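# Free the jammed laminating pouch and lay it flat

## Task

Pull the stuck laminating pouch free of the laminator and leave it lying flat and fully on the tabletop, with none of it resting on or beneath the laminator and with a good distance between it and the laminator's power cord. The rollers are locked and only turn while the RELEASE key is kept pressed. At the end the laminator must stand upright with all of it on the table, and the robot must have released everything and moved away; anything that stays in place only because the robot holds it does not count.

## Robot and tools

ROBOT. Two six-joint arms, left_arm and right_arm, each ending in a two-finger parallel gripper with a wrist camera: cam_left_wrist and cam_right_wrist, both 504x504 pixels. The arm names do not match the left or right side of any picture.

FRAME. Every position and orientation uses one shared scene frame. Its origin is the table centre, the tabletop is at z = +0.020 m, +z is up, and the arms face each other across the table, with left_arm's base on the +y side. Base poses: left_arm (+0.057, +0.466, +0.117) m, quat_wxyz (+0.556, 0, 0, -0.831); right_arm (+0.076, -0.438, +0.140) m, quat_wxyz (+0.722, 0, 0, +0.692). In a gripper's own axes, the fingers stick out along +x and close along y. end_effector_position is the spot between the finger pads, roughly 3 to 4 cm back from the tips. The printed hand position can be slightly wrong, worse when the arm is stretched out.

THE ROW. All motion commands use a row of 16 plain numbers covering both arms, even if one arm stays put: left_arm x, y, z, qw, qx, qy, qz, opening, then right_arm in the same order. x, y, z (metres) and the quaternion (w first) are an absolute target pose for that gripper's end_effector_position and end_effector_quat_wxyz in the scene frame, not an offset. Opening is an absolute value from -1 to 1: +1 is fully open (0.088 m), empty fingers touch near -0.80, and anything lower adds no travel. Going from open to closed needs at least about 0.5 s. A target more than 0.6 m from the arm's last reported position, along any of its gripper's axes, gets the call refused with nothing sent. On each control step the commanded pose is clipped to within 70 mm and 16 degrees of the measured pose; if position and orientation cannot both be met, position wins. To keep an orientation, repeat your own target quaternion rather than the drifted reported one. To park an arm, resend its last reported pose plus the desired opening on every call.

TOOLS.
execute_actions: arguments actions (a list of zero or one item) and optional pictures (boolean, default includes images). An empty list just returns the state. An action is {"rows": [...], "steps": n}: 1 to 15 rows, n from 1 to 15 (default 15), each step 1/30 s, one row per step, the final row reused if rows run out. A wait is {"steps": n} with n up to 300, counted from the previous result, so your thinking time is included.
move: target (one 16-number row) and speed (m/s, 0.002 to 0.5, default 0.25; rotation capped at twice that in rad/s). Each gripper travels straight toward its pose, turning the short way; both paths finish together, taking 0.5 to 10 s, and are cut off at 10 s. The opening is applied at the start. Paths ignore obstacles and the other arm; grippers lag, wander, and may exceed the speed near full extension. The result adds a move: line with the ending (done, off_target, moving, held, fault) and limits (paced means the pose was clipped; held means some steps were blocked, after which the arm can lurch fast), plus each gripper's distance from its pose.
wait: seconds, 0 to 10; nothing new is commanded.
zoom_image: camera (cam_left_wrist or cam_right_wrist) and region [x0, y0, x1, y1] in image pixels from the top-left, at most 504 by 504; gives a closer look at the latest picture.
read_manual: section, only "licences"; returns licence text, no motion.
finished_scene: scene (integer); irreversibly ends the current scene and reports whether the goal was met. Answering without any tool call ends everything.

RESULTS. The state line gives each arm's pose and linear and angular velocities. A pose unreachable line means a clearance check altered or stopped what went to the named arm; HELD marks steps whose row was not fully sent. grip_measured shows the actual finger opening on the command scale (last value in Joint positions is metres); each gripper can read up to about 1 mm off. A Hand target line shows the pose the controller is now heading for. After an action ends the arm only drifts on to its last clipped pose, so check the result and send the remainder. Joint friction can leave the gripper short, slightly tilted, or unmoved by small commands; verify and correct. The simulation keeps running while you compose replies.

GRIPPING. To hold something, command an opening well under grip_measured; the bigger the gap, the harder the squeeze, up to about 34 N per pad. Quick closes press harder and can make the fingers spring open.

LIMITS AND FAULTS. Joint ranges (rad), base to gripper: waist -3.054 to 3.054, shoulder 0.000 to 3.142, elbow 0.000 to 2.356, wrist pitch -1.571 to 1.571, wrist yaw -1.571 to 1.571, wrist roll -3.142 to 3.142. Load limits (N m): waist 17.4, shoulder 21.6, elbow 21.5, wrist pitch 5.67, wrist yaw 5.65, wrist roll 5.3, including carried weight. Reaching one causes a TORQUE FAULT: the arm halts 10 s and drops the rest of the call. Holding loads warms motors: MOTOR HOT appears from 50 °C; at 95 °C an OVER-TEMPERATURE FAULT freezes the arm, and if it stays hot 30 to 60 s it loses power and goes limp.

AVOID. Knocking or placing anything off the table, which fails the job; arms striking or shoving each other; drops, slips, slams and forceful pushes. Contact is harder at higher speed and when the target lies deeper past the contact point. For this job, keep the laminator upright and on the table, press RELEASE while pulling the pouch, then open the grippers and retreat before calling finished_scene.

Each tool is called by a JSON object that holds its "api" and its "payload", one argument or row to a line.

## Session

{"api": "execute_actions", "payload": {
  "actions": []
}}

Scene clock: 0.00 s of 5200.00 s.
left_arm: end_effector_position=(+0.0827, +0.2171, +0.3426) grip_measured=+0.834 end_effector_quat_wxyz=(+0.250, +0.618, -0.014, -0.745) end_effector_velocity=(+0.002, +0.002, -0.003) end_effector_angular_velocity=(+0.017, -0.014, +0.012) | right_arm: end_effector_position=(-0.1124, -0.1224, +0.3677) grip_measured=+0.824 end_effector_quat_wxyz=(+0.389, +0.471, +0.551, +0.569) end_effector_velocity=(-0.002, -0.000, -0.004) end_effector_angular_velocity=(-0.009, -0.038, +0.017)
Joint positions: left_arm=[ 0.613  1.222  1.282 -1.26   0.195  1.413  0.08 ] | right_arm=[0.764 1.357 0.438 1.039 0.461 1.567 0.079]
Joint velocities: left_arm=[-0.002  0.002 -0.002 -0.007 -0.022 -0.007  0.   ] | right_arm=[-0.002 -0.002 -0.002 -0.022 -0.022 -0.022 -0.   ]
Motor temperatures (°C, as the motors report them): left_arm=[24 27 23 23 24 22] | right_arm=[21 24 23 23 20 24]
Heat: left arm: hottest shoulder 27 °C (+0.0 °C/min); right arm: hottest shoulder 24 °C (+0.0 °C/min).
Hand target (left_arm): +0.083, +0.217, +0.343; -0.250, -0.618, +0.014, +0.745
Hand target (right_arm): -0.112, -0.122, +0.368; +0.389, +0.471, +0.551, +0.569

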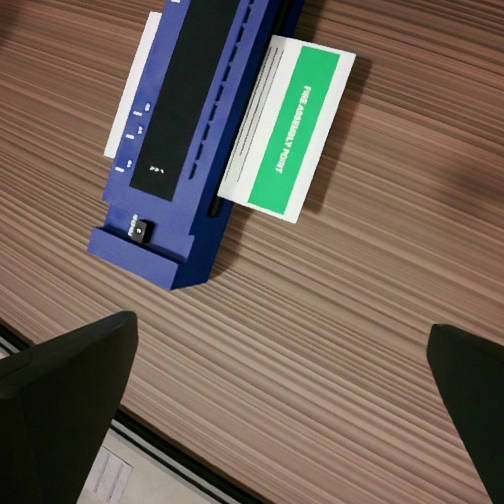

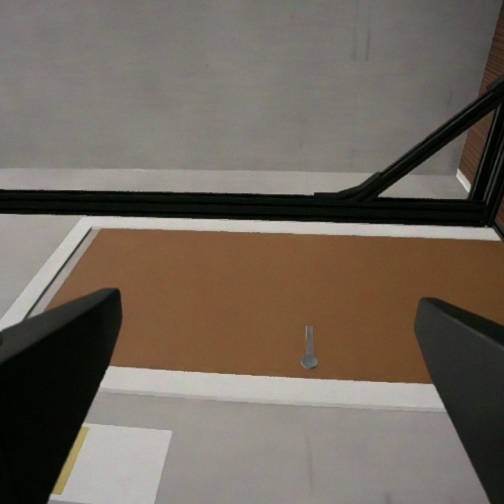

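{"api": "move", "payload": {
  "target": [0.0,0.2,0.45,0.612,0.354,0.354,-0.612,1,0.03,-0.22,0.40,0.612,-0.354,0.354,0.612,1],
  "speed": 0.35
}}

Scene clock: 5.03 s of 5200.00 s.
left_arm: end_effector_position=(+0.0013, +0.2002, +0.4493) grip_measured=+0.997 end_effector_quat_wxyz=(+0.611, +0.355, +0.351, -0.614) end_effector_velocity=(-0.002, +0.002, +0.000) end_effector_angular_velocity=(+0.004, +0.016, +0.008) | right_arm: end_effector_position=(+0.0312, -0.2199, +0.4000) grip_measured=+0.988 end_effector_quat_wxyz=(+0.616, -0.347, +0.357, +0.610) end_effector_velocity=(+0.001, -0.002, -0.001) end_effector_angular_velocity=(-0.005, -0.012, +0.005)
Joint positions: left_arm=[ 0.109  1.38   1.822 -1.506 -0.14  -0.24   0.088] | right_arm=[ 0.351  1.064  1.295 -1.296  0.155  0.287  0.087]
Joint velocities: left_arm=[-0.007 -0.002  0.002 -0.007  0.007 -0.022 -0.   ] | right_arm=[ 0.002 -0.002 -0.002 -0.007  0.007 -0.007 -0.   ]
Motor temperatures (°C, as the motors report them): left_arm=[24 27 24 24 24 22] | right_arm=[21 24 24 24 20 24]
Heat: left arm: hottest shoulder 27 °C (+0.0 °C/min); right arm: hottest shoulder 24 °C (+0.0 °C/min).
Hand target (left_arm): +0.001, +0.198, +0.450; +0.614, +0.355, +0.351, -0.611
Hand target (right_arm): +0.031, -0.219, +0.400; +0.615, -0.352, +0.355, +0.609
Off the commanded pose (left_arm): 0.001 m, 0 deg.
Off the commanded pose (right_arm): 0.001 m, 1 deg.
move: done

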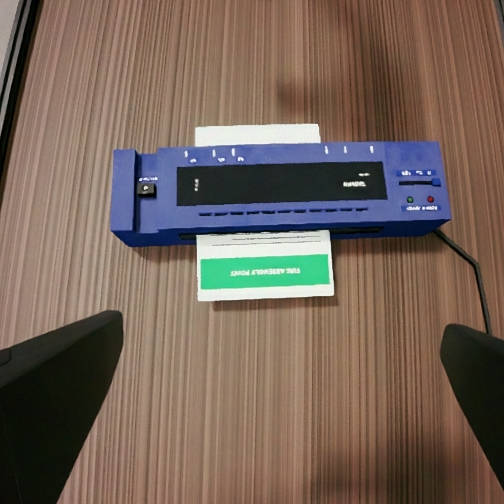

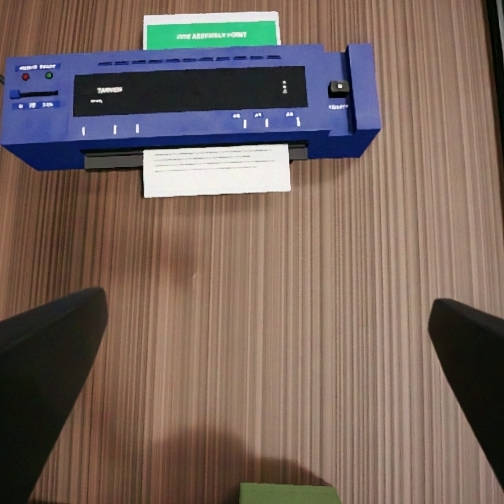

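{"api": "move", "payload": {
  "target": [0.13,0.04,0.18,0.579,0.406,0.406,-0.579,-1,-0.045,-0.14,0.10,0.354,-0.683,-0.183,0.613,-0.15],
  "speed": 0.3
}}

Scene clock: 16.13 s of 5200.00 s.
left_arm: end_effector_position=(+0.1300, +0.0464, +0.1820) grip_measured=-0.798 end_effector_quat_wxyz=(+0.579, +0.406, +0.409, -0.577) end_effector_velocity=(+0.000, +0.001, -0.001) end_effector_angular_velocity=(+0.002, -0.018, +0.007) | right_arm: end_effector_position=(-0.0480, -0.1367, +0.1038) grip_measured=-0.150 end_effector_quat_wxyz=(+0.361, -0.675, -0.183, +0.617) end_effector_velocity=(+0.002, -0.000, +0.000) end_effector_angular_velocity=(+0.004, -0.009, -0.001)
Joint positions: left_arm=[ 0.588  1.937  1.377 -0.674  0.065  0.179  0.   ] | right_arm=[ 0.693  1.892  0.523  0.367  0.59  -0.822  0.032]
Joint velocities: left_arm=[-0.007 -0.002 -0.007  0.007 -0.022 -0.007  0.   ] | right_arm=[-0.002 -0.002 -0.007  0.007  0.007 -0.007 -0.   ]
Motor temperatures (°C, as the motors report them): left_arm=[24 27 25 24 24 22] | right_arm=[21 24 26 25 20 24]
Heat: left arm: hottest shoulder 27 °C (+0.0 °C/min); right arm: hottest elbow 26 °C (+7.4 °C/min).
Hand target (left_arm): +0.130, +0.043, +0.180; +0.577, +0.406, +0.408, -0.580
Hand target (right_arm): -0.046, -0.140, +0.098; -0.353, +0.682, +0.183, -0.614
Off the commanded pose (left_arm): 0.007 m, 0 deg.
Off the commanded pose (right_arm): 0.006 m, 1 deg.
After step 90, 5.20 s passed at rest.
move: done

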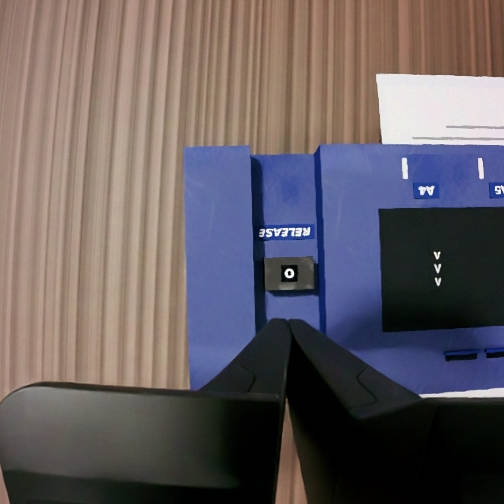

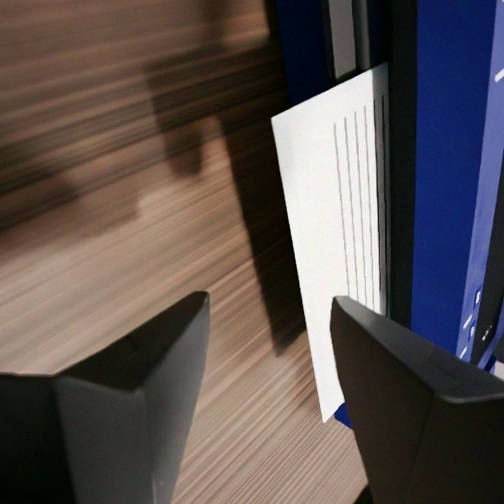

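{"api": "move", "payload": {
  "target": [0.127,0.023,0.16,0.579,0.406,0.406,-0.579,-1,-0.04,-0.105,0.081,0.354,-0.683,-0.183,0.613,-0.15],
  "speed": 0.1
}}

{"api": "move", "payload": {
  "target": [0.127,0.025,0.145,0.579,0.406,0.406,-0.579,-1,-0.036,-0.088,0.081,0.354,-0.683,-0.183,0.613,-0.15],
  "speed": 0.04
}}

Scene clock: 25.63 s of 5200.00 s.
left_arm: end_effector_position=(+0.1268, +0.0261, +0.1631) grip_measured=-0.798 end_effector_quat_wxyz=(+0.577, +0.406, +0.405, -0.582) end_effector_velocity=(+0.000, -0.001, +0.001) end_effector_angular_velocity=(-0.006, -0.006, +0.007) | right_arm: end_effector_position=(-0.0409, -0.1047, +0.0854) grip_measured=-0.150 end_effector_quat_wxyz=(+0.359, -0.679, -0.185, +0.613) end_effector_velocity=(+0.000, -0.004, -0.005) end_effector_angular_velocity=(-0.025, +0.001, +0.015)
Joint positions: left_arm=[ 0.572  2.026  1.424 -0.624  0.065  0.174  0.   ] | right_arm=[ 0.604  2.033  0.605  0.467  0.547 -0.918  0.032]
Joint velocities: left_arm=[-0.002 -0.002 -0.002  0.007 -0.007 -0.007  0.   ] | right_arm=[-0.002  0.002 -0.007 -0.007 -0.022 -0.007 -0.   ]
Motor temperatures (°C, as the motors report them): left_arm=[24 28 26 24 24 22] | right_arm=[21 24 26 25 20 24]
Heat: left arm: hottest shoulder 28 °C (+2.3 °C/min); right arm: hottest elbow 26 °C (+4.7 °C/min).
Hand target (left_arm): +0.127, +0.023, +0.160; +0.579, +0.406, +0.406, -0.579
Hand target (right_arm): -0.040, -0.105, +0.081; -0.354, +0.683, +0.183, -0.613
Off the commanded pose (left_arm): 0.004 m, 0 deg.
Off the commanded pose (right_arm): 0.004 m, 1 deg.
After step 90, 5.60 s passed at rest.
move: done

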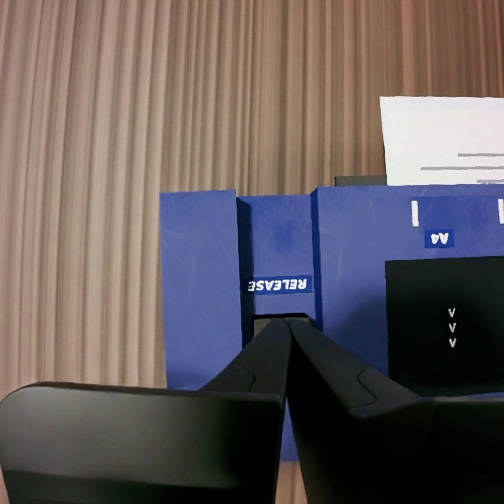

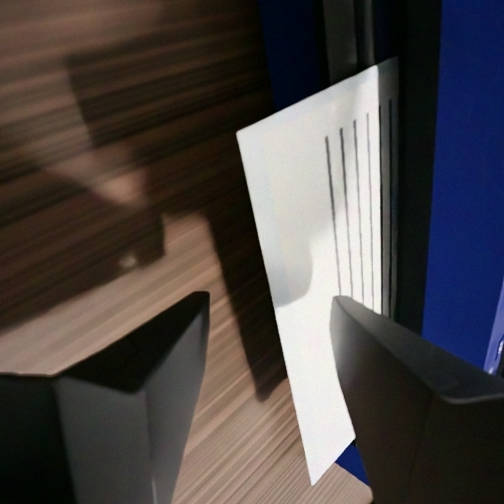

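Scene clock: 26.43 s of 5200.00 s.
left_arm: end_effector_position=(+0.1275, +0.0223, +0.1539) grip_measured=-0.798 end_effector_quat_wxyz=(+0.582, +0.402, +0.398, -0.585) end_effector_velocity=(+0.002, +0.002, -0.000) end_effector_angular_velocity=(+0.011, -0.016, +0.012) | right_arm: end_effector_position=(-0.0372, -0.0872, +0.0863) grip_measured=-0.150 end_effector_quat_wxyz=(+0.360, -0.678, -0.186, +0.613) end_effector_velocity=(-0.000, +0.000, -0.002) end_effector_angular_velocity=(-0.008, +0.011, +0.011)
Joint positions: left_arm=[ 0.572  2.042  1.402 -0.568  0.065  0.174  0.   ] | right_arm=[ 0.56   2.056  0.653  0.467  0.523 -0.959  0.032]
Joint velocities: left_arm=[-0.002 -0.002 -0.002 -0.007 -0.022 -0.007  0.   ] | right_arm=[-0.007  0.002 -0.002  0.007 -0.022 -0.007 -0.   ]
Motor temperatures (°C, as the motors report them): left_arm=[24 28 26 24 24 22] | right_arm=[21 24 26 25 20 24]
Heat: left arm: hottest shoulder 28 °C (+2.3 °C/min); right arm: hottest elbow 26 °C (+4.5 °C/min).
Hand target (left_arm): +0.127, +0.025, +0.145; +0.579, +0.406, +0.406, -0.579
Hand target (right_arm): -0.036, -0.088, +0.081; -0.354, +0.683, +0.183, -0.613
Off the commanded pose (left_arm): 0.009 m, 1 deg.
Off the commanded pose (right_arm): 0.005 m, 1 deg.
move: off_target (left_arm)

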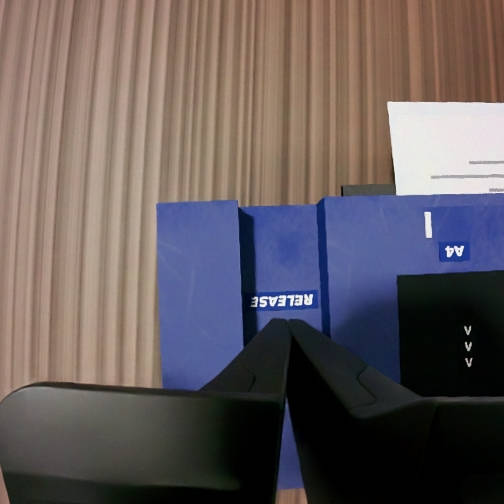

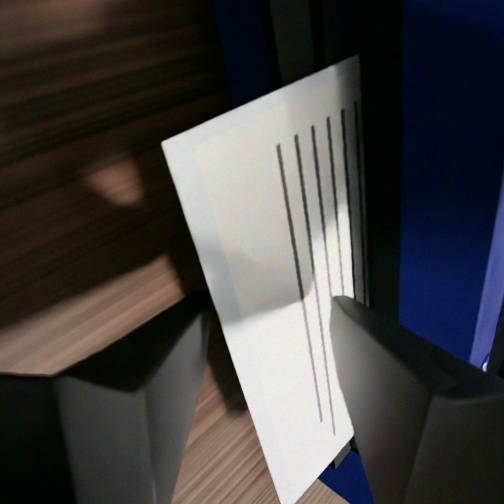

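{"api": "move", "payload": {
  "target": [0.13,0.033,0.135,0.579,0.406,0.406,-0.579,-1,-0.035,-0.08,0.078,0.354,-0.683,-0.183,0.613,-0.15],
  "speed": 0.03
}}

Scene clock: 29.73 s of 5200.00 s.
left_arm: end_effector_position=(+0.1285, +0.0284, +0.1420) grip_measured=-0.798 end_effector_quat_wxyz=(+0.582, +0.401, +0.401, -0.583) end_effector_velocity=(+0.001, +0.008, -0.005) end_effector_angular_velocity=(+0.035, -0.007, +0.026) | right_arm: end_effector_position=(-0.0376, -0.0819, +0.0813) grip_measured=-0.149 end_effector_quat_wxyz=(+0.354, -0.680, -0.185, +0.615) end_effector_velocity=(-0.004, +0.002, +0.000) end_effector_angular_velocity=(-0.008, +0.017, +0.030)
Joint positions: left_arm=[ 0.577  2.042  1.352 -0.522  0.066  0.174  0.   ] | right_arm=[ 0.549  2.083  0.677  0.468  0.508 -0.974  0.032]
Joint velocities: left_arm=[-0.002 -0.002 -0.012 -0.022 -0.022 -0.022  0.   ] | right_arm=[-0.007 -0.002  0.002  0.007 -0.037 -0.022 -0.   ]
Motor temperatures (°C, as the motors report them): left_arm=[24 29 26 25 24 22] | right_arm=[21 25 26 25 20 24]
Heat: left arm: hottest shoulder 29 °C (+4.0 °C/min); right arm: hottest elbow 26 °C (+4.0 °C/min).
Hand target (left_arm): +0.130, +0.033, +0.135; +0.579, +0.406, +0.406, -0.579
Hand target (right_arm): -0.035, -0.080, +0.078; -0.354, +0.683, +0.183, -0.613
Off the commanded pose (left_arm): 0.009 m, 1 deg.
Off the commanded pose (right_arm): 0.005 m, 1 deg.
move: off_target (left_arm)

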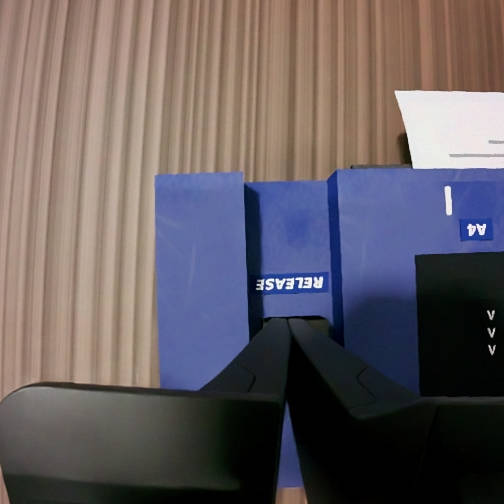

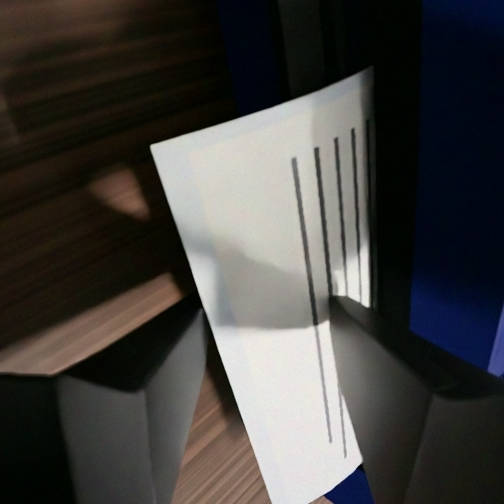

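{"api": "move", "payload": {
  "target": [0.128,0.03,0.112,0.579,0.406,0.406,-0.579,-1,-0.035,-0.076,0.079,0.354,-0.683,-0.183,0.613,-0.5],
  "speed": 0.04
}}

{"api": "execute_actions", "payload": {
  "actions": [
    {"rows":[[0.128,0.03,0.11,0.579,0.406,0.406,-0.579,-1,-0.035,-0.076,0.079,0.354,-0.683,-0.183,0.613,-1]],"steps":15}
  ]
}}

Scene clock: 34.20 s of 5200.00 s.
left_arm: end_effector_position=(+0.1291, +0.0248, +0.1305) grip_measured=-0.798 end_effector_quat_wxyz=(+0.587, +0.396, +0.393, -0.586) end_effector_velocity=(+0.004, +0.004, -0.002) end_effector_angular_velocity=(+0.016, -0.010, +0.031) | right_arm: end_effector_position=(-0.0393, -0.0794, +0.0810) grip_measured=-0.498 end_effector_quat_wxyz=(+0.350, -0.679, -0.185, +0.619) end_effector_velocity=(+0.000, -0.001, -0.002) end_effector_angular_velocity=(-0.014, +0.017, +0.000)
Joint positions: left_arm=[ 0.577  2.062  1.324 -0.452  0.066  0.174  0.   ] | right_arm=[ 0.545  2.086  0.689  0.458  0.496 -0.98   0.015]
Joint velocities: left_arm=[ 0.002 -0.002 -0.007 -0.007 -0.022 -0.022  0.   ] | right_arm=[-0.007 -0.002 -0.002 -0.007 -0.022  0.007 -0.   ]
Motor temperatures (°C, as the motors report them): left_arm=[24 30 26 25 24 22] | right_arm=[21 25 26 26 20 24]
Heat: left arm: hottest shoulder 30 °C (+5.3 °C/min); right arm: hottest elbow 26 °C (+3.5 °C/min).
Hand target (left_arm): +0.128, +0.031, +0.113; +0.579, +0.406, +0.406, -0.579
Hand target (right_arm): -0.035, -0.076, +0.079; -0.354, +0.683, +0.183, -0.613
Off the commanded pose (left_arm): 0.019 m, 2 deg.
Off the commanded pose (right_arm): 0.006 m, 1 deg.
After step 90, 0.50 s passed at rest.
move: off_target (left_arm)

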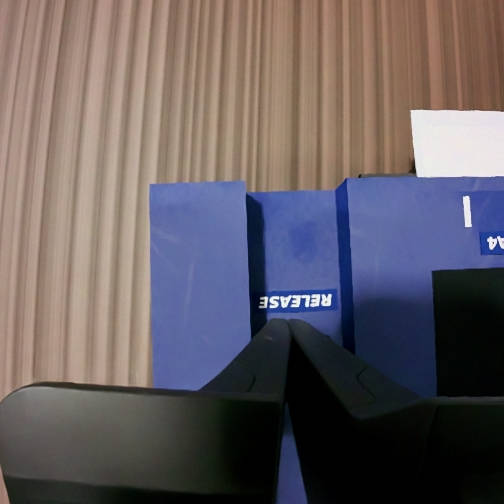

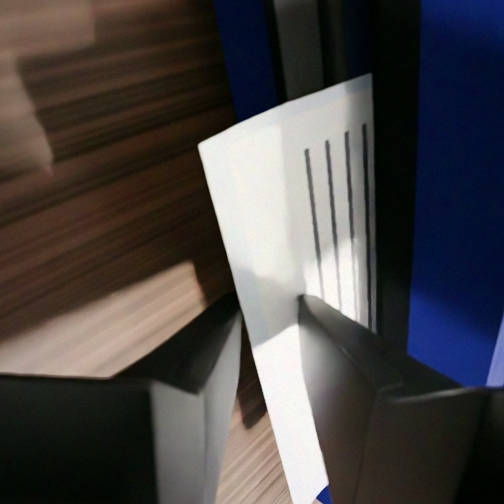

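Scene clock: 34.70 s of 5200.00 s.
left_arm: end_effector_position=(+0.1291, +0.0239, +0.1303) grip_measured=-0.798 end_effector_quat_wxyz=(+0.588, +0.395, +0.391, -0.587) end_effector_velocity=(-0.003, +0.004, -0.004) end_effector_angular_velocity=(+0.018, -0.001, +0.002) | right_arm: end_effector_position=(-0.0409, -0.0789, +0.0849) grip_measured=-0.755 end_effector_quat_wxyz=(+0.347, -0.683, -0.198, +0.611) end_effector_velocity=(+0.001, -0.001, -0.001) end_effector_angular_velocity=(-0.011, -0.004, +0.007)
Joint positions: left_arm=[ 0.576  2.063  1.322 -0.444  0.066  0.174  0.   ] | right_arm=[ 0.555  2.079  0.689  0.46   0.516 -1.001  0.002]
Joint velocities: left_arm=[-0.007  0.002 -0.007 -0.007 -0.007 -0.007  0.   ] | right_arm=[-0.002 -0.002 -0.002 -0.007 -0.007 -0.007 -0.   ]
Motor temperatures (°C, as the motors report them): left_arm=[24 30 26 25 24 22] | right_arm=[21 25 26 26 20 24]
Heat: left arm: hottest shoulder 30 °C (+5.2 °C/min); right arm: hottest elbow 26 °C (+3.5 °C/min).
Hand target (left_arm): +0.128, +0.031, +0.111; +0.579, +0.406, +0.406, -0.579
Hand target (right_arm): -0.035, -0.076, +0.079; -0.354, +0.683, +0.183, -0.613
Off the commanded pose (left_arm): 0.021 m, 3 deg.
Off the commanded pose (right_arm): 0.009 m, 2 deg.
Steps of this call (steps 1 to 15: all 15 steps of this action). Readings (end_effector_position):
1: left_arm (+0.1292, +0.0248, +0.1304) | right_arm (-0.0395, -0.0795, +0.0810)
2: left_arm (+0.1292, +0.0247, +0.1302) | right_arm (-0.0400, -0.0801, +0.0809)
4: left_arm (+0.1293, +0.0241, +0.1304) | right_arm (-0.0406, -0.0797, +0.0843)
8: left_arm (+0.1291, +0.0239, +0.1303) | right_arm (-0.0410, -0.0790, +0.0849)
15: the state above

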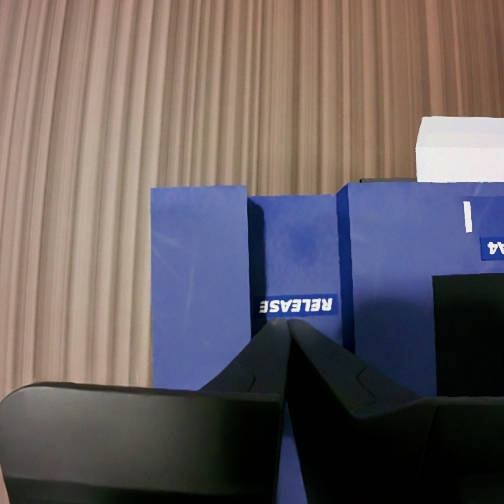

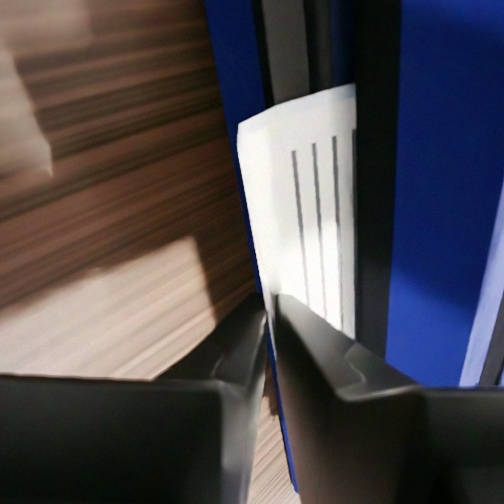

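{"api": "execute_actions", "payload": {
  "actions": [
    {"rows":[[0.128,0.032,0.11,0.579,0.406,0.406,-0.579,-1,-0.039,-0.08,0.083,0.354,-0.683,-0.183,0.613,-1],[0.128,0.033,0.11,0.579,0.406,0.406,-0.579,-1,-0.039,-0.082,0.083,0.354,-0.683,-0.183,0.613,-1],[0.128,0.034,0.11,0.579,0.406,0.406,-0.579,-1,-0.039,-0.084,0.083,0.354,-0.683,-0.183,0.613,-1],[0.128,0.034,0.11,0.579,0.406,0.406,-0.579,-1,-0.039,-0.086,0.083,0.354,-0.683,-0.183,0.613,-1],[0.128,0.034,0.11,0.579,0.406,0.406,-0.579,-1,-0.039,-0.088,0.083,0.354,-0.683,-0.183,0.613,-1],[0.128,0.034,0.11,0.579,0.406,0.406,-0.579,-1,-0.039,-0.09,0.083,0.354,-0.683,-0.183,0.613,-1],[0.128,0.034,0.11,0.579,0.406,0.406,-0.579,-1,-0.039,-0.092,0.083,0.354,-0.683,-0.183,0.613,-1],[0.128,0.034,0.11,0.579,0.406,0.406,-0.579,-1,-0.039,-0.094,0.083,0.354,-0.683,-0.183,0.613,-1],[0.128,0.034,0.11,0.579,0.406,0.406,-0.579,-1,-0.039,-0.097,0.083,0.354,-0.683,-0.183,0.613,-1],[0.128,0.034,0.11,0.579,0.406,0.406,-0.579,-1,-0.039,-0.10,0.083,0.354,-0.683,-0.183,0.613,-1],[0.128,0.034,0.11,0.579,0.406,0.406,-0.579,-1,-0.039,-0.103,0.083,0.354,-0.683,-0.183,0.613,-1],[0.128,0.034,0.11,0.579,0.406,0.406,-0.579,-1,-0.039,-0.106,0.083,0.354,-0.683,-0.183,0.613,-1]],"steps":15}
  ]
}}

{"api": "execute_actions", "payload": {
  "actions": [
    {"steps":10}
  ]
}}

Scene clock: 48.73 s of 5200.00 s.
left_arm: end_effector_position=(+0.1291, +0.0239, +0.1286) grip_measured=-0.798 end_effector_quat_wxyz=(+0.590, +0.394, +0.389, -0.588) end_effector_velocity=(+0.002, +0.002, -0.001) end_effector_angular_velocity=(+0.011, -0.021, -0.001) | right_arm: end_effector_position=(-0.0425, -0.0928, +0.0890) grip_measured=-0.746 end_effector_quat_wxyz=(+0.360, -0.676, -0.194, +0.614) end_effector_velocity=(-0.003, -0.005, +0.018) end_effector_angular_velocity=(+0.060, +0.055, -0.037)
Joint positions: left_arm=[ 0.576  2.063  1.313 -0.428  0.066  0.174  0.   ] | right_arm=[ 0.585  2.042  0.636  0.475  0.536 -0.952  0.002]
Joint velocities: left_arm=[-0.002 -0.002 -0.002 -0.007 -0.022  0.007  0.   ] | right_arm=[ 0.022 -0.071 -0.046  0.022  0.022  0.066  0.001]
Motor temperatures (°C, as the motors report them): left_arm=[24 30 26 26 24 22] | right_arm=[21 26 26 27 20 24]
Heat: left arm: hottest shoulder 30 °C (+3.7 °C/min); right arm: hottest wrist pitch 27 °C (+3.7 °C/min).
Hand target (left_arm): +0.128, +0.034, +0.111; +0.579, +0.406, +0.406, -0.579
Hand target (right_arm): -0.039, -0.106, +0.083; -0.354, +0.683, +0.183, -0.613
Off the commanded pose (left_arm): 0.021 m, 3 deg.
Off the commanded pose (right_arm): 0.015 m, 2 deg.
Steps of this call (steps 1 to 406: nothing new was sent; steps 407 to 421: all 15 steps of this action). Readings (end_effector_position):
407: left_arm (+0.1291, +0.0241, +0.1300) | right_arm (-0.0436, -0.0785, +0.0853)
408: left_arm (+0.1291, +0.0242, +0.1296) | right_arm (-0.0434, -0.0789, +0.0850)
410: left_arm (+0.1290, +0.0246, +0.1288) | right_arm (-0.0434, -0.0795, +0.0848)
414: left_arm (+0.1290, +0.0248, +0.1284) | right_arm (-0.0430, -0.0840, +0.0848)
421: the state above

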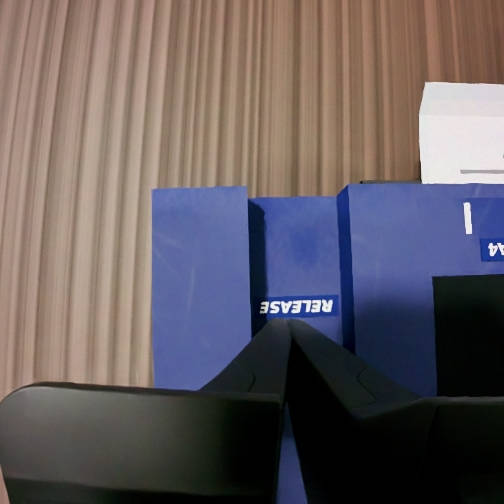

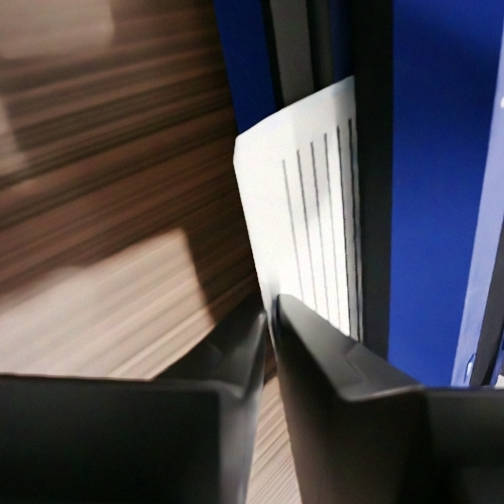

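Scene clock: 49.07 s of 5200.00 s.
left_arm: end_effector_position=(+0.1291, +0.0233, +0.1289) grip_measured=-0.798 end_effector_quat_wxyz=(+0.590, +0.393, +0.388, -0.589) end_effector_velocity=(-0.001, +0.004, -0.002) end_effector_angular_velocity=(+0.016, -0.015, +0.008) | right_arm: end_effector_position=(-0.0424, -0.0934, +0.0898) grip_measured=-0.744 end_effector_quat_wxyz=(+0.363, -0.674, -0.193, +0.614) end_effector_velocity=(+0.000, -0.004, -0.002) end_effector_angular_velocity=(-0.015, -0.006, +0.012)
Joint positions: left_arm=[ 0.576  2.063  1.313 -0.425  0.066  0.174  0.   ] | right_arm=[ 0.588  2.039  0.632  0.477  0.54  -0.945  0.003]
Joint velocities: left_arm=[-0.007 -0.002 -0.007 -0.007 -0.022 -0.007  0.   ] | right_arm=[ 0.002 -0.002 -0.007 -0.007 -0.007 -0.007 -0.   ]
Motor temperatures (°C, as the motors report them): left_arm=[24 30 26 26 24 22] | right_arm=[21 26 26 27 20 24]
Heat: left arm: hottest shoulder 30 °C (+3.7 °C/min); right arm: hottest wrist pitch 27 °C (+3.7 °C/min).
Hand target (left_arm): +0.128, +0.034, +0.111; +0.579, +0.406, +0.406, -0.579
Hand target (right_arm): -0.039, -0.106, +0.083; -0.354, +0.683, +0.183, -0.613
Off the commanded pose (left_arm): 0.022 m, 3 deg.
Off the commanded pose (right_arm): 0.015 m, 2 deg.
Steps of this call (steps 1 to 10: nothing new was sent). Readings (end_effector_position):
1: left_arm (+0.1290, +0.0238, +0.1287) | right_arm (-0.0424, -0.0929, +0.0894)
2: left_arm (+0.1290, +0.0238, +0.1287) | right_arm (-0.0423, -0.0930, +0.0896)
4: left_arm (+0.1290, +0.0236, +0.1288) | right_arm (-0.0424, -0.0932, +0.0897)
8: left_arm (+0.1290, +0.0235, +0.1288) | right_arm (-0.0425, -0.0933, +0.0899)
10: the state above

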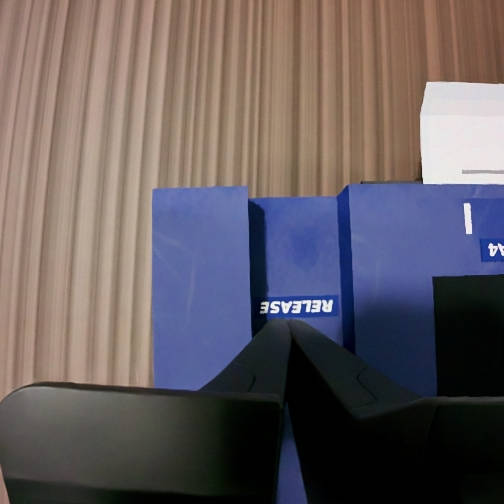

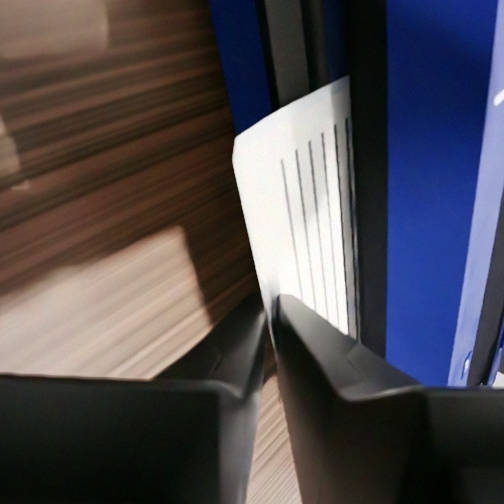

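{"api": "execute_actions", "payload": {
  "actions": [
    {"rows":[[0.128,0.036,0.109,0.579,0.406,0.406,-0.579,-1,-0.039,-0.108,0.081,0.354,-0.683,-0.183,0.613,-1],[0.128,0.036,0.108,0.579,0.406,0.406,-0.579,-1,-0.039,-0.11,0.08,0.354,-0.683,-0.183,0.613,-1],[0.128,0.036,0.108,0.579,0.406,0.406,-0.579,-1,-0.039,-0.112,0.079,0.354,-0.683,-0.183,0.613,-1],[0.128,0.036,0.108,0.579,0.406,0.406,-0.579,-1,-0.039,-0.114,0.079,0.354,-0.683,-0.183,0.613,-1],[0.128,0.036,0.108,0.579,0.406,0.406,-0.579,-1,-0.039,-0.116,0.079,0.354,-0.683,-0.183,0.613,-1],[0.128,0.036,0.108,0.579,0.406,0.406,-0.579,-1,-0.039,-0.118,0.079,0.354,-0.683,-0.183,0.613,-1]],"steps":15}
  ]
}}

Scene clock: 54.93 s of 5200.00 s.
left_arm: end_effector_position=(+0.1282, +0.0222, +0.1284) grip_measured=-0.798 end_effector_quat_wxyz=(+0.591, +0.391, +0.385, -0.591) end_effector_velocity=(+0.000, -0.001, +0.003) end_effector_angular_velocity=(-0.011, -0.000, +0.021) | right_arm: end_effector_position=(-0.0406, -0.1154, +0.0806) grip_measured=-0.754 end_effector_quat_wxyz=(+0.349, -0.684, -0.191, +0.611) end_effector_velocity=(+0.003, -0.001, -0.000) end_effector_angular_velocity=(-0.007, -0.024, +0.009)
Joint positions: left_arm=[ 0.575  2.063  1.307 -0.411  0.068  0.174  0.   ] | right_arm=[ 0.623  2.036  0.571  0.489  0.557 -0.919  0.002]
Joint velocities: left_arm=[-0.002 -0.007 -0.002  0.007 -0.007 -0.022  0.   ] | right_arm=[-0.002 -0.002 -0.002 -0.007  0.007 -0.022 -0.   ]
Motor temperatures (°C, as the motors report them): left_arm=[24 30 25 26 24 22] | right_arm=[21 27 25 26 20 24]
Heat: left arm: hottest shoulder 30 °C (+3.3 °C/min); right arm: hottest shoulder 27 °C (+3.3 °C/min).
Hand target (left_arm): +0.128, +0.036, +0.109; +0.579, +0.406, +0.406, -0.579
Hand target (right_arm): -0.039, -0.118, +0.079; -0.354, +0.683, +0.183, -0.613
Off the commanded pose (left_arm): 0.025 m, 4 deg.
Off the commanded pose (right_arm): 0.003 m, 1 deg.
Steps of this call (steps 1 to 161: nothing new was sent; steps 162 to 176: all 15 steps of this action). Readings (end_effector_position):
162: left_arm (+0.1287, +0.0224, +0.1292) | right_arm (-0.0408, -0.0942, +0.0895)
163: left_arm (+0.1286, +0.0225, +0.1289) | right_arm (-0.0407, -0.0944, +0.0896)
165: left_arm (+0.1286, +0.0226, +0.1285) | right_arm (-0.0404, -0.0950, +0.0899)
169: left_arm (+0.1282, +0.0221, +0.1284) | right_arm (-0.0409, -0.1032, +0.0868)
176: the state above

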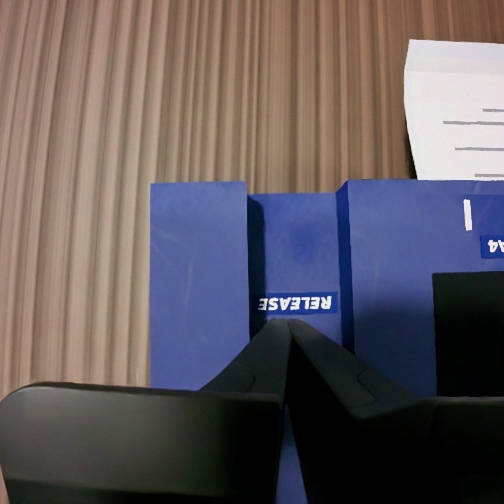

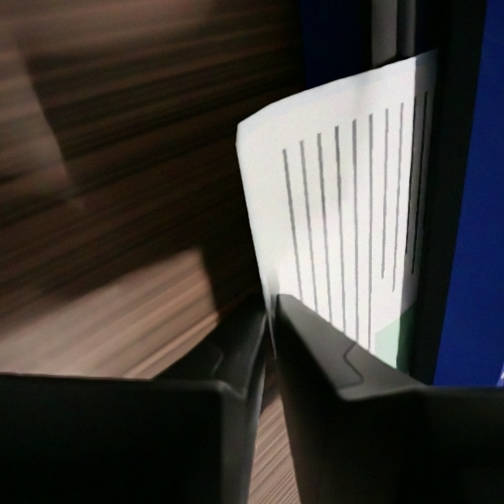

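Moving. Continue.

{"api": "execute_actions", "payload": {
  "actions": [
    {"rows":[[0.128,0.036,0.108,0.579,0.406,0.406,-0.579,-1,-0.04,-0.121,0.08,0.354,-0.683,-0.183,0.613,-1],[0.128,0.036,0.108,0.579,0.406,0.406,-0.579,-1,-0.04,-0.124,0.08,0.354,-0.683,-0.183,0.613,-1],[0.128,0.036,0.108,0.579,0.406,0.406,-0.579,-1,-0.04,-0.128,0.08,0.354,-0.683,-0.183,0.613,-1],[0.128,0.036,0.108,0.579,0.406,0.406,-0.579,-1,-0.04,-0.132,0.08,0.354,-0.683,-0.183,0.613,-1],[0.128,0.036,0.108,0.579,0.406,0.406,-0.579,-1,-0.04,-0.136,0.08,0.354,-0.683,-0.183,0.613,-1],[0.128,0.036,0.108,0.579,0.406,0.406,-0.579,-1,-0.04,-0.14,0.08,0.354,-0.683,-0.183,0.613,-1],[0.128,0.036,0.108,0.579,0.406,0.406,-0.579,-1,-0.04,-0.144,0.08,0.354,-0.683,-0.183,0.613,-1],[0.128,0.036,0.108,0.579,0.406,0.406,-0.579,-1,-0.04,-0.148,0.08,0.354,-0.683,-0.183,0.613,-1],[0.128,0.036,0.108,0.579,0.406,0.406,-0.579,-1,-0.04,-0.152,0.08,0.354,-0.683,-0.183,0.613,-1],[0.128,0.036,0.108,0.579,0.406,0.406,-0.579,-1,-0.04,-0.156,0.08,0.354,-0.683,-0.183,0.613,-1],[0.128,0.036,0.108,0.579,0.406,0.406,-0.579,-1,-0.04,-0.16,0.08,0.354,-0.683,-0.183,0.613,-1],[0.128,0.036,0.108,0.579,0.406,0.406,-0.579,-1,-0.04,-0.164,0.08,0.354,-0.683,-0.183,0.613,-1],[0.128,0.036,0.108,0.579,0.406,0.406,-0.579,-1,-0.04,-0.168,0.08,0.354,-0.683,-0.183,0.613,-1],[0.128,0.036,0.108,0.579,0.406,0.406,-0.579,-1,-0.04,-0.172,0.08,0.354,-0.683,-0.183,0.613,-1],[0.128,0.036,0.108,0.579,0.406,0.406,-0.579,-1,-0.04,-0.176,0.08,0.354,-0.683,-0.183,0.613,-1]],"steps":15}
  ],
  "pictures": false
}}

{"api": "execute_actions", "payload": {
  "actions": [
    {"rows":[[0.128,0.036,0.108,0.579,0.406,0.406,-0.579,-1,-0.04,-0.18,0.08,0.354,-0.683,-0.183,0.613,-1],[0.128,0.036,0.108,0.579,0.406,0.406,-0.579,-1,-0.04,-0.184,0.08,0.354,-0.683,-0.183,0.613,-1],[0.128,0.036,0.108,0.579,0.406,0.406,-0.579,-1,-0.04,-0.188,0.08,0.354,-0.683,-0.183,0.613,-1],[0.128,0.036,0.108,0.579,0.406,0.406,-0.579,-1,-0.04,-0.192,0.08,0.354,-0.683,-0.183,0.613,-1],[0.128,0.036,0.108,0.579,0.406,0.406,-0.579,-1,-0.04,-0.196,0.08,0.354,-0.683,-0.183,0.613,-1],[0.128,0.036,0.108,0.579,0.406,0.406,-0.579,-1,-0.04,-0.2,0.08,0.354,-0.683,-0.183,0.613,-1],[0.128,0.036,0.108,0.579,0.406,0.406,-0.579,-1,-0.04,-0.204,0.08,0.354,-0.683,-0.183,0.613,-1],[0.128,0.036,0.108,0.579,0.406,0.406,-0.579,-1,-0.04,-0.208,0.08,0.354,-0.683,-0.183,0.613,-1],[0.128,0.036,0.108,0.579,0.406,0.406,-0.579,-1,-0.04,-0.212,0.08,0.354,-0.683,-0.183,0.613,-1],[0.128,0.036,0.108,0.579,0.406,0.406,-0.579,-1,-0.04,-0.216,0.08,0.354,-0.683,-0.183,0.613,-1],[0.128,0.036,0.108,0.579,0.406,0.406,-0.579,-1,-0.04,-0.22,0.08,0.354,-0.683,-0.183,0.613,-1],[0.128,0.036,0.108,0.579,0.406,0.406,-0.579,-1,-0.04,-0.224,0.08,0.354,-0.683,-0.183,0.613,-1],[0.128,0.036,0.108,0.579,0.406,0.406,-0.579,-1,-0.04,-0.228,0.08,0.354,-0.683,-0.183,0.613,-1],[0.128,0.036,0.108,0.579,0.406,0.406,-0.579,-1,-0.04,-0.232,0.08,0.354,-0.683,-0.183,0.613,-1],[0.128,0.036,0.108,0.579,0.406,0.406,-0.579,-1,-0.04,-0.236,0.08,0.354,-0.683,-0.183,0.613,-1]],"steps":15}
  ]
}}

{"api": "execute_actions", "payload": {
  "actions": [
    {"rows":[[0.128,0.036,0.108,0.579,0.406,0.406,-0.579,-1,-0.041,-0.24,0.08,0.354,-0.683,-0.183,0.613,-1],[0.128,0.036,0.108,0.579,0.406,0.406,-0.579,-1,-0.042,-0.244,0.08,0.354,-0.683,-0.183,0.613,-1],[0.128,0.036,0.108,0.579,0.406,0.406,-0.579,-1,-0.043,-0.247,0.08,0.354,-0.683,-0.183,0.613,-1],[0.128,0.036,0.108,0.579,0.406,0.406,-0.579,-1,-0.044,-0.25,0.08,0.354,-0.683,-0.183,0.613,-1]],"steps":10}
  ]
}}

Scene clock: 72.60 s of 5200.00 s.
left_arm: end_effector_position=(+0.1281, +0.0217, +0.1284) grip_measured=-0.798 end_effector_quat_wxyz=(+0.591, +0.390, +0.385, -0.592) end_effector_velocity=(+0.001, +0.005, -0.002) end_effector_angular_velocity=(+0.025, -0.013, +0.013) | right_arm: end_effector_position=(-0.0393, -0.1613, +0.0793) grip_measured=-0.754 end_effector_quat_wxyz=(+0.351, -0.686, -0.188, +0.609) end_effector_velocity=(+0.002, -0.141, -0.012) end_effector_angular_velocity=(-0.085, -0.012, +0.038)
Joint positions: left_arm=[ 0.574  2.063  1.306 -0.408  0.069  0.174  0.   ] | right_arm=[ 0.734  1.973  0.434  0.494  0.621 -0.801  0.002]
Joint velocities: left_arm=[-0.002 -0.002 -0.002 -0.022 -0.022 -0.007  0.   ] | right_arm=[ 0.364 -0.183 -0.364 -0.11   0.125  0.374 -0.001]
Motor temperatures (°C, as the motors report them): left_arm=[24 31 24 25 24 22] | right_arm=[21 28 25 27 20 25]
Heat: left arm: hottest shoulder 31 °C (+5.0 °C/min); right arm: hottest shoulder 28 °C (+2.0 °C/min).
Hand target (left_arm): +0.128, +0.036, +0.109; +0.579, +0.406, +0.406, -0.579
Hand target (right_arm): -0.039, -0.175, +0.079; -0.353, +0.683, +0.183, -0.613
Off the commanded pose (left_arm): 0.025 m, 4 deg.
Off the commanded pose (right_arm): 0.015 m, 1 deg.
Steps of this call (steps 1 to 515: nothing new was sent; steps 516 to 530: all 15 steps of this action). Readings (end_effector_position):
516: left_arm (+0.1283, +0.0222, +0.1282) | right_arm (-0.0406, -0.1156, +0.0806)
517: left_arm (+0.1283, +0.0222, +0.1282) | right_arm (-0.0405, -0.1161, +0.0806)
519: left_arm (+0.1283, +0.0222, +0.1282) | right_arm (-0.0401, -0.1177, +0.0820)
523: left_arm (+0.1282, +0.0216, +0.1285) | right_arm (-0.0401, -0.1245, +0.0868)
530: the state above

Scene clock: 73.10 s of 5200.00 s.
left_arm: end_effector_position=(+0.1275, +0.0216, +0.1285) grip_measured=-0.798 end_effector_quat_wxyz=(+0.591, +0.390, +0.384, -0.593) end_effector_velocity=(+0.002, +0.002, -0.001) end_effector_angular_velocity=(+0.011, -0.016, +0.013) | right_arm: end_effector_position=(-0.0400, -0.2199, +0.0803) grip_measured=-0.758 end_effector_quat_wxyz=(+0.354, -0.685, -0.191, +0.608) end_effector_velocity=(-0.000, -0.217, -0.075) end_effector_angular_velocity=(-0.501, -0.025, +0.245)
Joint positions: left_arm=[ 0.573  2.063  1.306 -0.407  0.07   0.174  0.   ] | right_arm=[ 0.945  1.893  0.304  0.399  0.72  -0.561  0.002]
Joint velocities: left_arm=[-0.002 -0.002 -0.002 -0.007 -0.022 -0.007  0.   ] | right_arm=[ 0.657 -0.09  -0.3   -0.579 -0.198  0.696 -0.004]
Motor temperatures (°C, as the motors report them): left_arm=[24 31 24 25 24 22] | right_arm=[21 28 25 27 20 25]
Heat: left arm: hottest shoulder 31 °C (+4.1 °C/min); right arm: hottest shoulder 28 °C (+2.0 °C/min).
Hand target (left_arm): +0.128, +0.036, +0.109; +0.579, +0.406, +0.406, -0.579
Hand target (right_arm): -0.039, -0.234, +0.079; -0.353, +0.682, +0.185, -0.614
Off the commanded pose (left_arm): 0.025 m, 4 deg.
Off the commanded pose (right_arm): 0.016 m, 1 deg.
Steps of this call (steps 1 to 15: all 15 steps of this action). Readings (end_effector_position):
1: left_arm (+0.1281, +0.0217, +0.1284) | right_arm (-0.0392, -0.1658, +0.0791)
2: left_arm (+0.1281, +0.0216, +0.1285) | right_arm (-0.0390, -0.1685, +0.0800)
4: left_arm (+0.1281, +0.0216, +0.1285) | right_arm (-0.0391, -0.1774, +0.0795)
8: left_arm (+0.1280, +0.0216, +0.1285) | right_arm (-0.0387, -0.1923, +0.0805)
15: the state above

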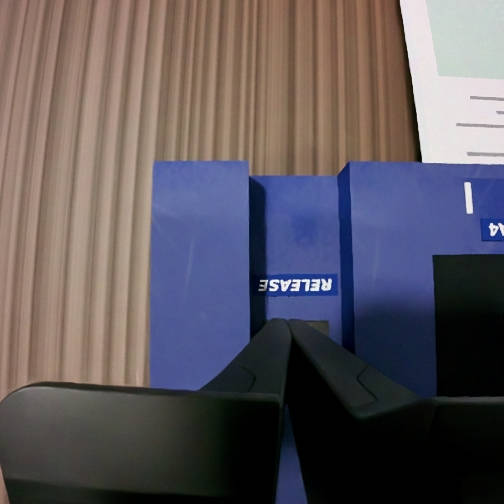

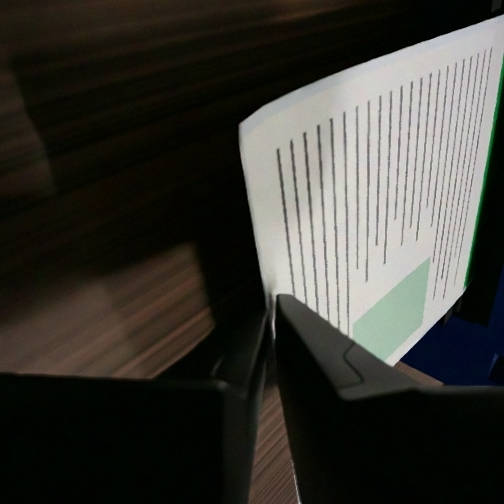

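Scene clock: 73.43 s of 5200.00 s.
left_arm: end_effector_position=(+0.1275, +0.0218, +0.1283) grip_measured=-0.798 end_effector_quat_wxyz=(+0.591, +0.390, +0.385, -0.592) end_effector_velocity=(-0.000, +0.002, -0.002) end_effector_angular_velocity=(+0.013, -0.001, +0.007) | right_arm: end_effector_position=(-0.0398, -0.2487, +0.0790) grip_measured=-0.789 end_effector_quat_wxyz=(+0.350, -0.689, -0.189, +0.605) end_effector_velocity=(+0.000, -0.025, -0.003) end_effector_angular_velocity=(-0.055, -0.029, +0.009)
Joint positions: left_arm=[ 0.573  2.063  1.306 -0.408  0.07   0.174  0.   ] | right_arm=[ 1.079  1.867  0.278  0.268  0.761 -0.386  0.   ]
Joint velocities: left_arm=[-0.002  0.002 -0.002 -0.007 -0.007 -0.007  0.   ] | right_arm=[ 0.105 -0.027  0.007 -0.183 -0.007  0.139  0.   ]
Motor temperatures (°C, as the motors report them): left_arm=[24 31 24 25 24 22] | right_arm=[21 28 25 27 20 25]
Heat: left arm: hottest shoulder 31 °C (+4.0 °C/min); right arm: hottest shoulder 28 °C (+2.0 °C/min).
Hand target (left_arm): +0.128, +0.037, +0.109; +0.579, +0.406, +0.406, -0.579
Hand target (right_arm): -0.044, -0.250, +0.080; -0.353, +0.683, +0.183, -0.613
Off the commanded pose (left_arm): 0.025 m, 4 deg.
Off the commanded pose (right_arm): 0.004 m, 1 deg.
Steps of this call (steps 1 to 10: all 10 steps of this action). Readings (end_effector_position):
1: left_arm (+0.1275, +0.0218, +0.1283) | right_arm (-0.0401, -0.2270, +0.0781)
2: left_arm (+0.1275, +0.0218, +0.1283) | right_arm (-0.0386, -0.2315, +0.0782)
4: left_arm (+0.1275, +0.0218, +0.1283) | right_arm (-0.0383, -0.2379, +0.0793)
8: left_arm (+0.1275, +0.0218, +0.1283) | right_arm (-0.0398, -0.2465, +0.0793)
10: the state above

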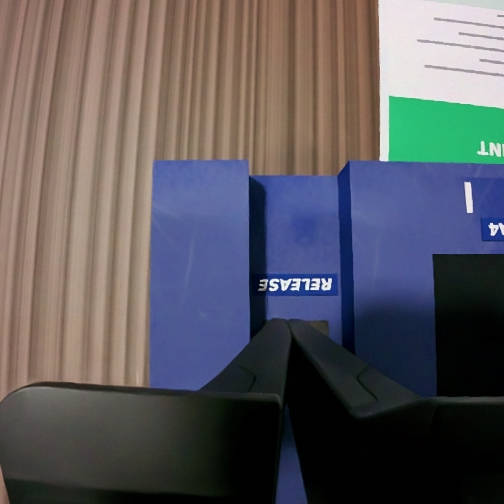

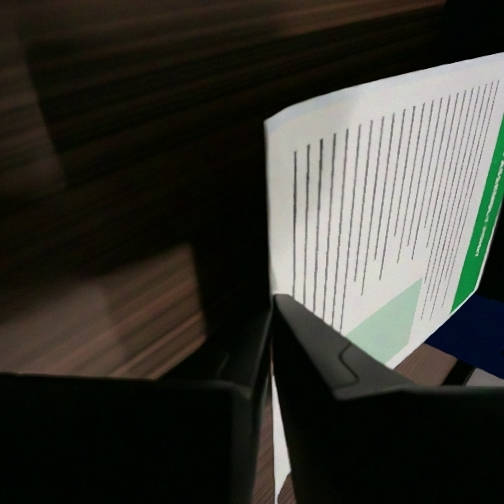

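{"api": "move", "payload": {
  "target": [0.11,0.03,0.25,0.612,0.354,0.354,-0.612,-1,-0.06,-0.285,0.082,0.354,-0.683,-0.183,0.613,-1],
  "speed": 0.12
}}

{"api": "move", "payload": {
  "target": [0.05,0.0,0.34,0.653,0.271,0.271,-0.653,-1,-0.10,-0.315,0.072,0.354,-0.683,-0.183,0.613,-1],
  "speed": 0.12
}}

Scene clock: 77.80 s of 5200.00 s.
left_arm: end_effector_position=(+0.1113, +0.0311, +0.2400) grip_measured=-0.798 end_effector_quat_wxyz=(+0.608, +0.362, +0.360, -0.608) end_effector_velocity=(+0.002, +0.002, -0.001) end_effector_angular_velocity=(+0.010, -0.015, +0.014) | right_arm: end_effector_position=(-0.0575, -0.2856, +0.0809) grip_measured=-0.806 end_effector_quat_wxyz=(+0.352, -0.686, -0.183, +0.609) end_effector_velocity=(+0.004, -0.002, -0.001) end_effector_angular_velocity=(-0.012, -0.014, -0.007)
Joint positions: left_arm=[ 0.541  1.826  1.409 -0.659  0.07   0.133  0.   ] | right_arm=[ 1.315  1.862  0.343 -0.027  0.785 -0.048  0.   ]
Joint velocities: left_arm=[-0.002 -0.002 -0.002 -0.007 -0.022 -0.007  0.   ] | right_arm=[-0.002 -0.002 -0.002 -0.022 -0.007  0.007  0.   ]
Motor temperatures (°C, as the motors report them): left_arm=[24 32 24 25 24 22] | right_arm=[21 28 25 27 20 25]
Heat: left arm: hottest shoulder 32 °C (+5.0 °C/min); right arm: hottest shoulder 28 °C (+2.0 °C/min).
Hand target (left_arm): +0.110, +0.029, +0.250; +0.613, +0.354, +0.354, -0.612
Hand target (right_arm): -0.060, -0.286, +0.082; -0.354, +0.683, +0.182, -0.613
Off the commanded pose (left_arm): 0.010 m, 1 deg.
Off the commanded pose (right_arm): 0.003 m, 1 deg.
move: off_target (left_arm)

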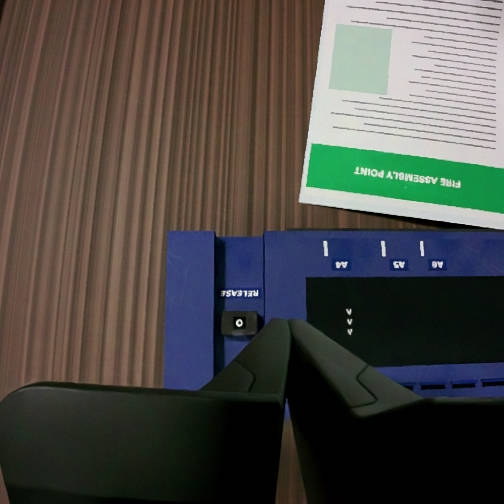

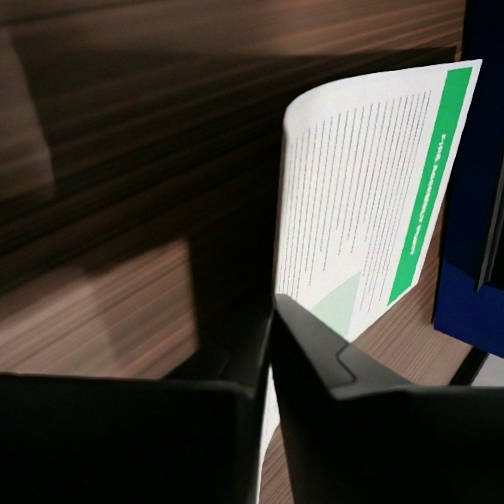

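Scene clock: 79.37 s of 5200.00 s.
left_arm: end_effector_position=(+0.0505, -0.0005, +0.3274) grip_measured=-0.798 end_effector_quat_wxyz=(+0.648, +0.281, +0.280, -0.651) end_effector_velocity=(+0.000, +0.005, -0.005) end_effector_angular_velocity=(+0.027, -0.011, -0.003) | right_arm: end_effector_position=(-0.0999, -0.3147, +0.0737) grip_measured=-0.806 end_effector_quat_wxyz=(+0.355, -0.681, -0.182, +0.614) end_effector_velocity=(+0.002, -0.001, -0.001) end_effector_angular_velocity=(-0.007, -0.006, -0.004)
Joint positions: left_arm=[ 0.376  1.742  1.525 -0.599 -0.008 -0.007  0.   ] | right_arm=[ 1.513  1.996  0.533 -0.262  0.772  0.23   0.   ]
Joint velocities: left_arm=[-0.002 -0.002 -0.007 -0.022 -0.007  0.007  0.   ] | right_arm=[ 0.002  0.002 -0.002 -0.007 -0.007  0.007  0.   ]
Motor temperatures (°C, as the motors report them): left_arm=[24 32 25 25 24 22] | right_arm=[21 28 25 26 21 25]
Heat: left arm: hottest shoulder 32 °C (+5.1 °C/min); right arm: hottest shoulder 28 °C (+2.0 °C/min).
Hand target (left_arm): +0.051, -0.001, +0.340; +0.654, +0.271, +0.271, -0.652
Hand target (right_arm): -0.100, -0.316, +0.072; -0.354, +0.683, +0.182, -0.612
Off the commanded pose (left_arm): 0.013 m, 2 deg.
Off the commanded pose (right_arm): 0.002 m, 0 deg.
move: off_target (left_arm)

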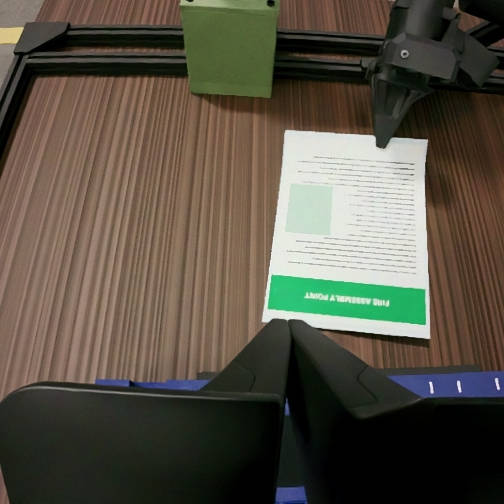

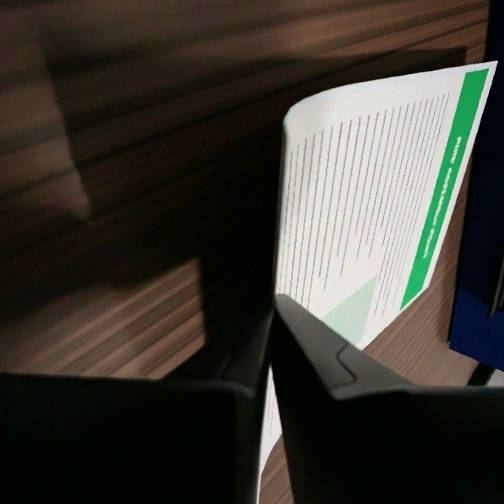

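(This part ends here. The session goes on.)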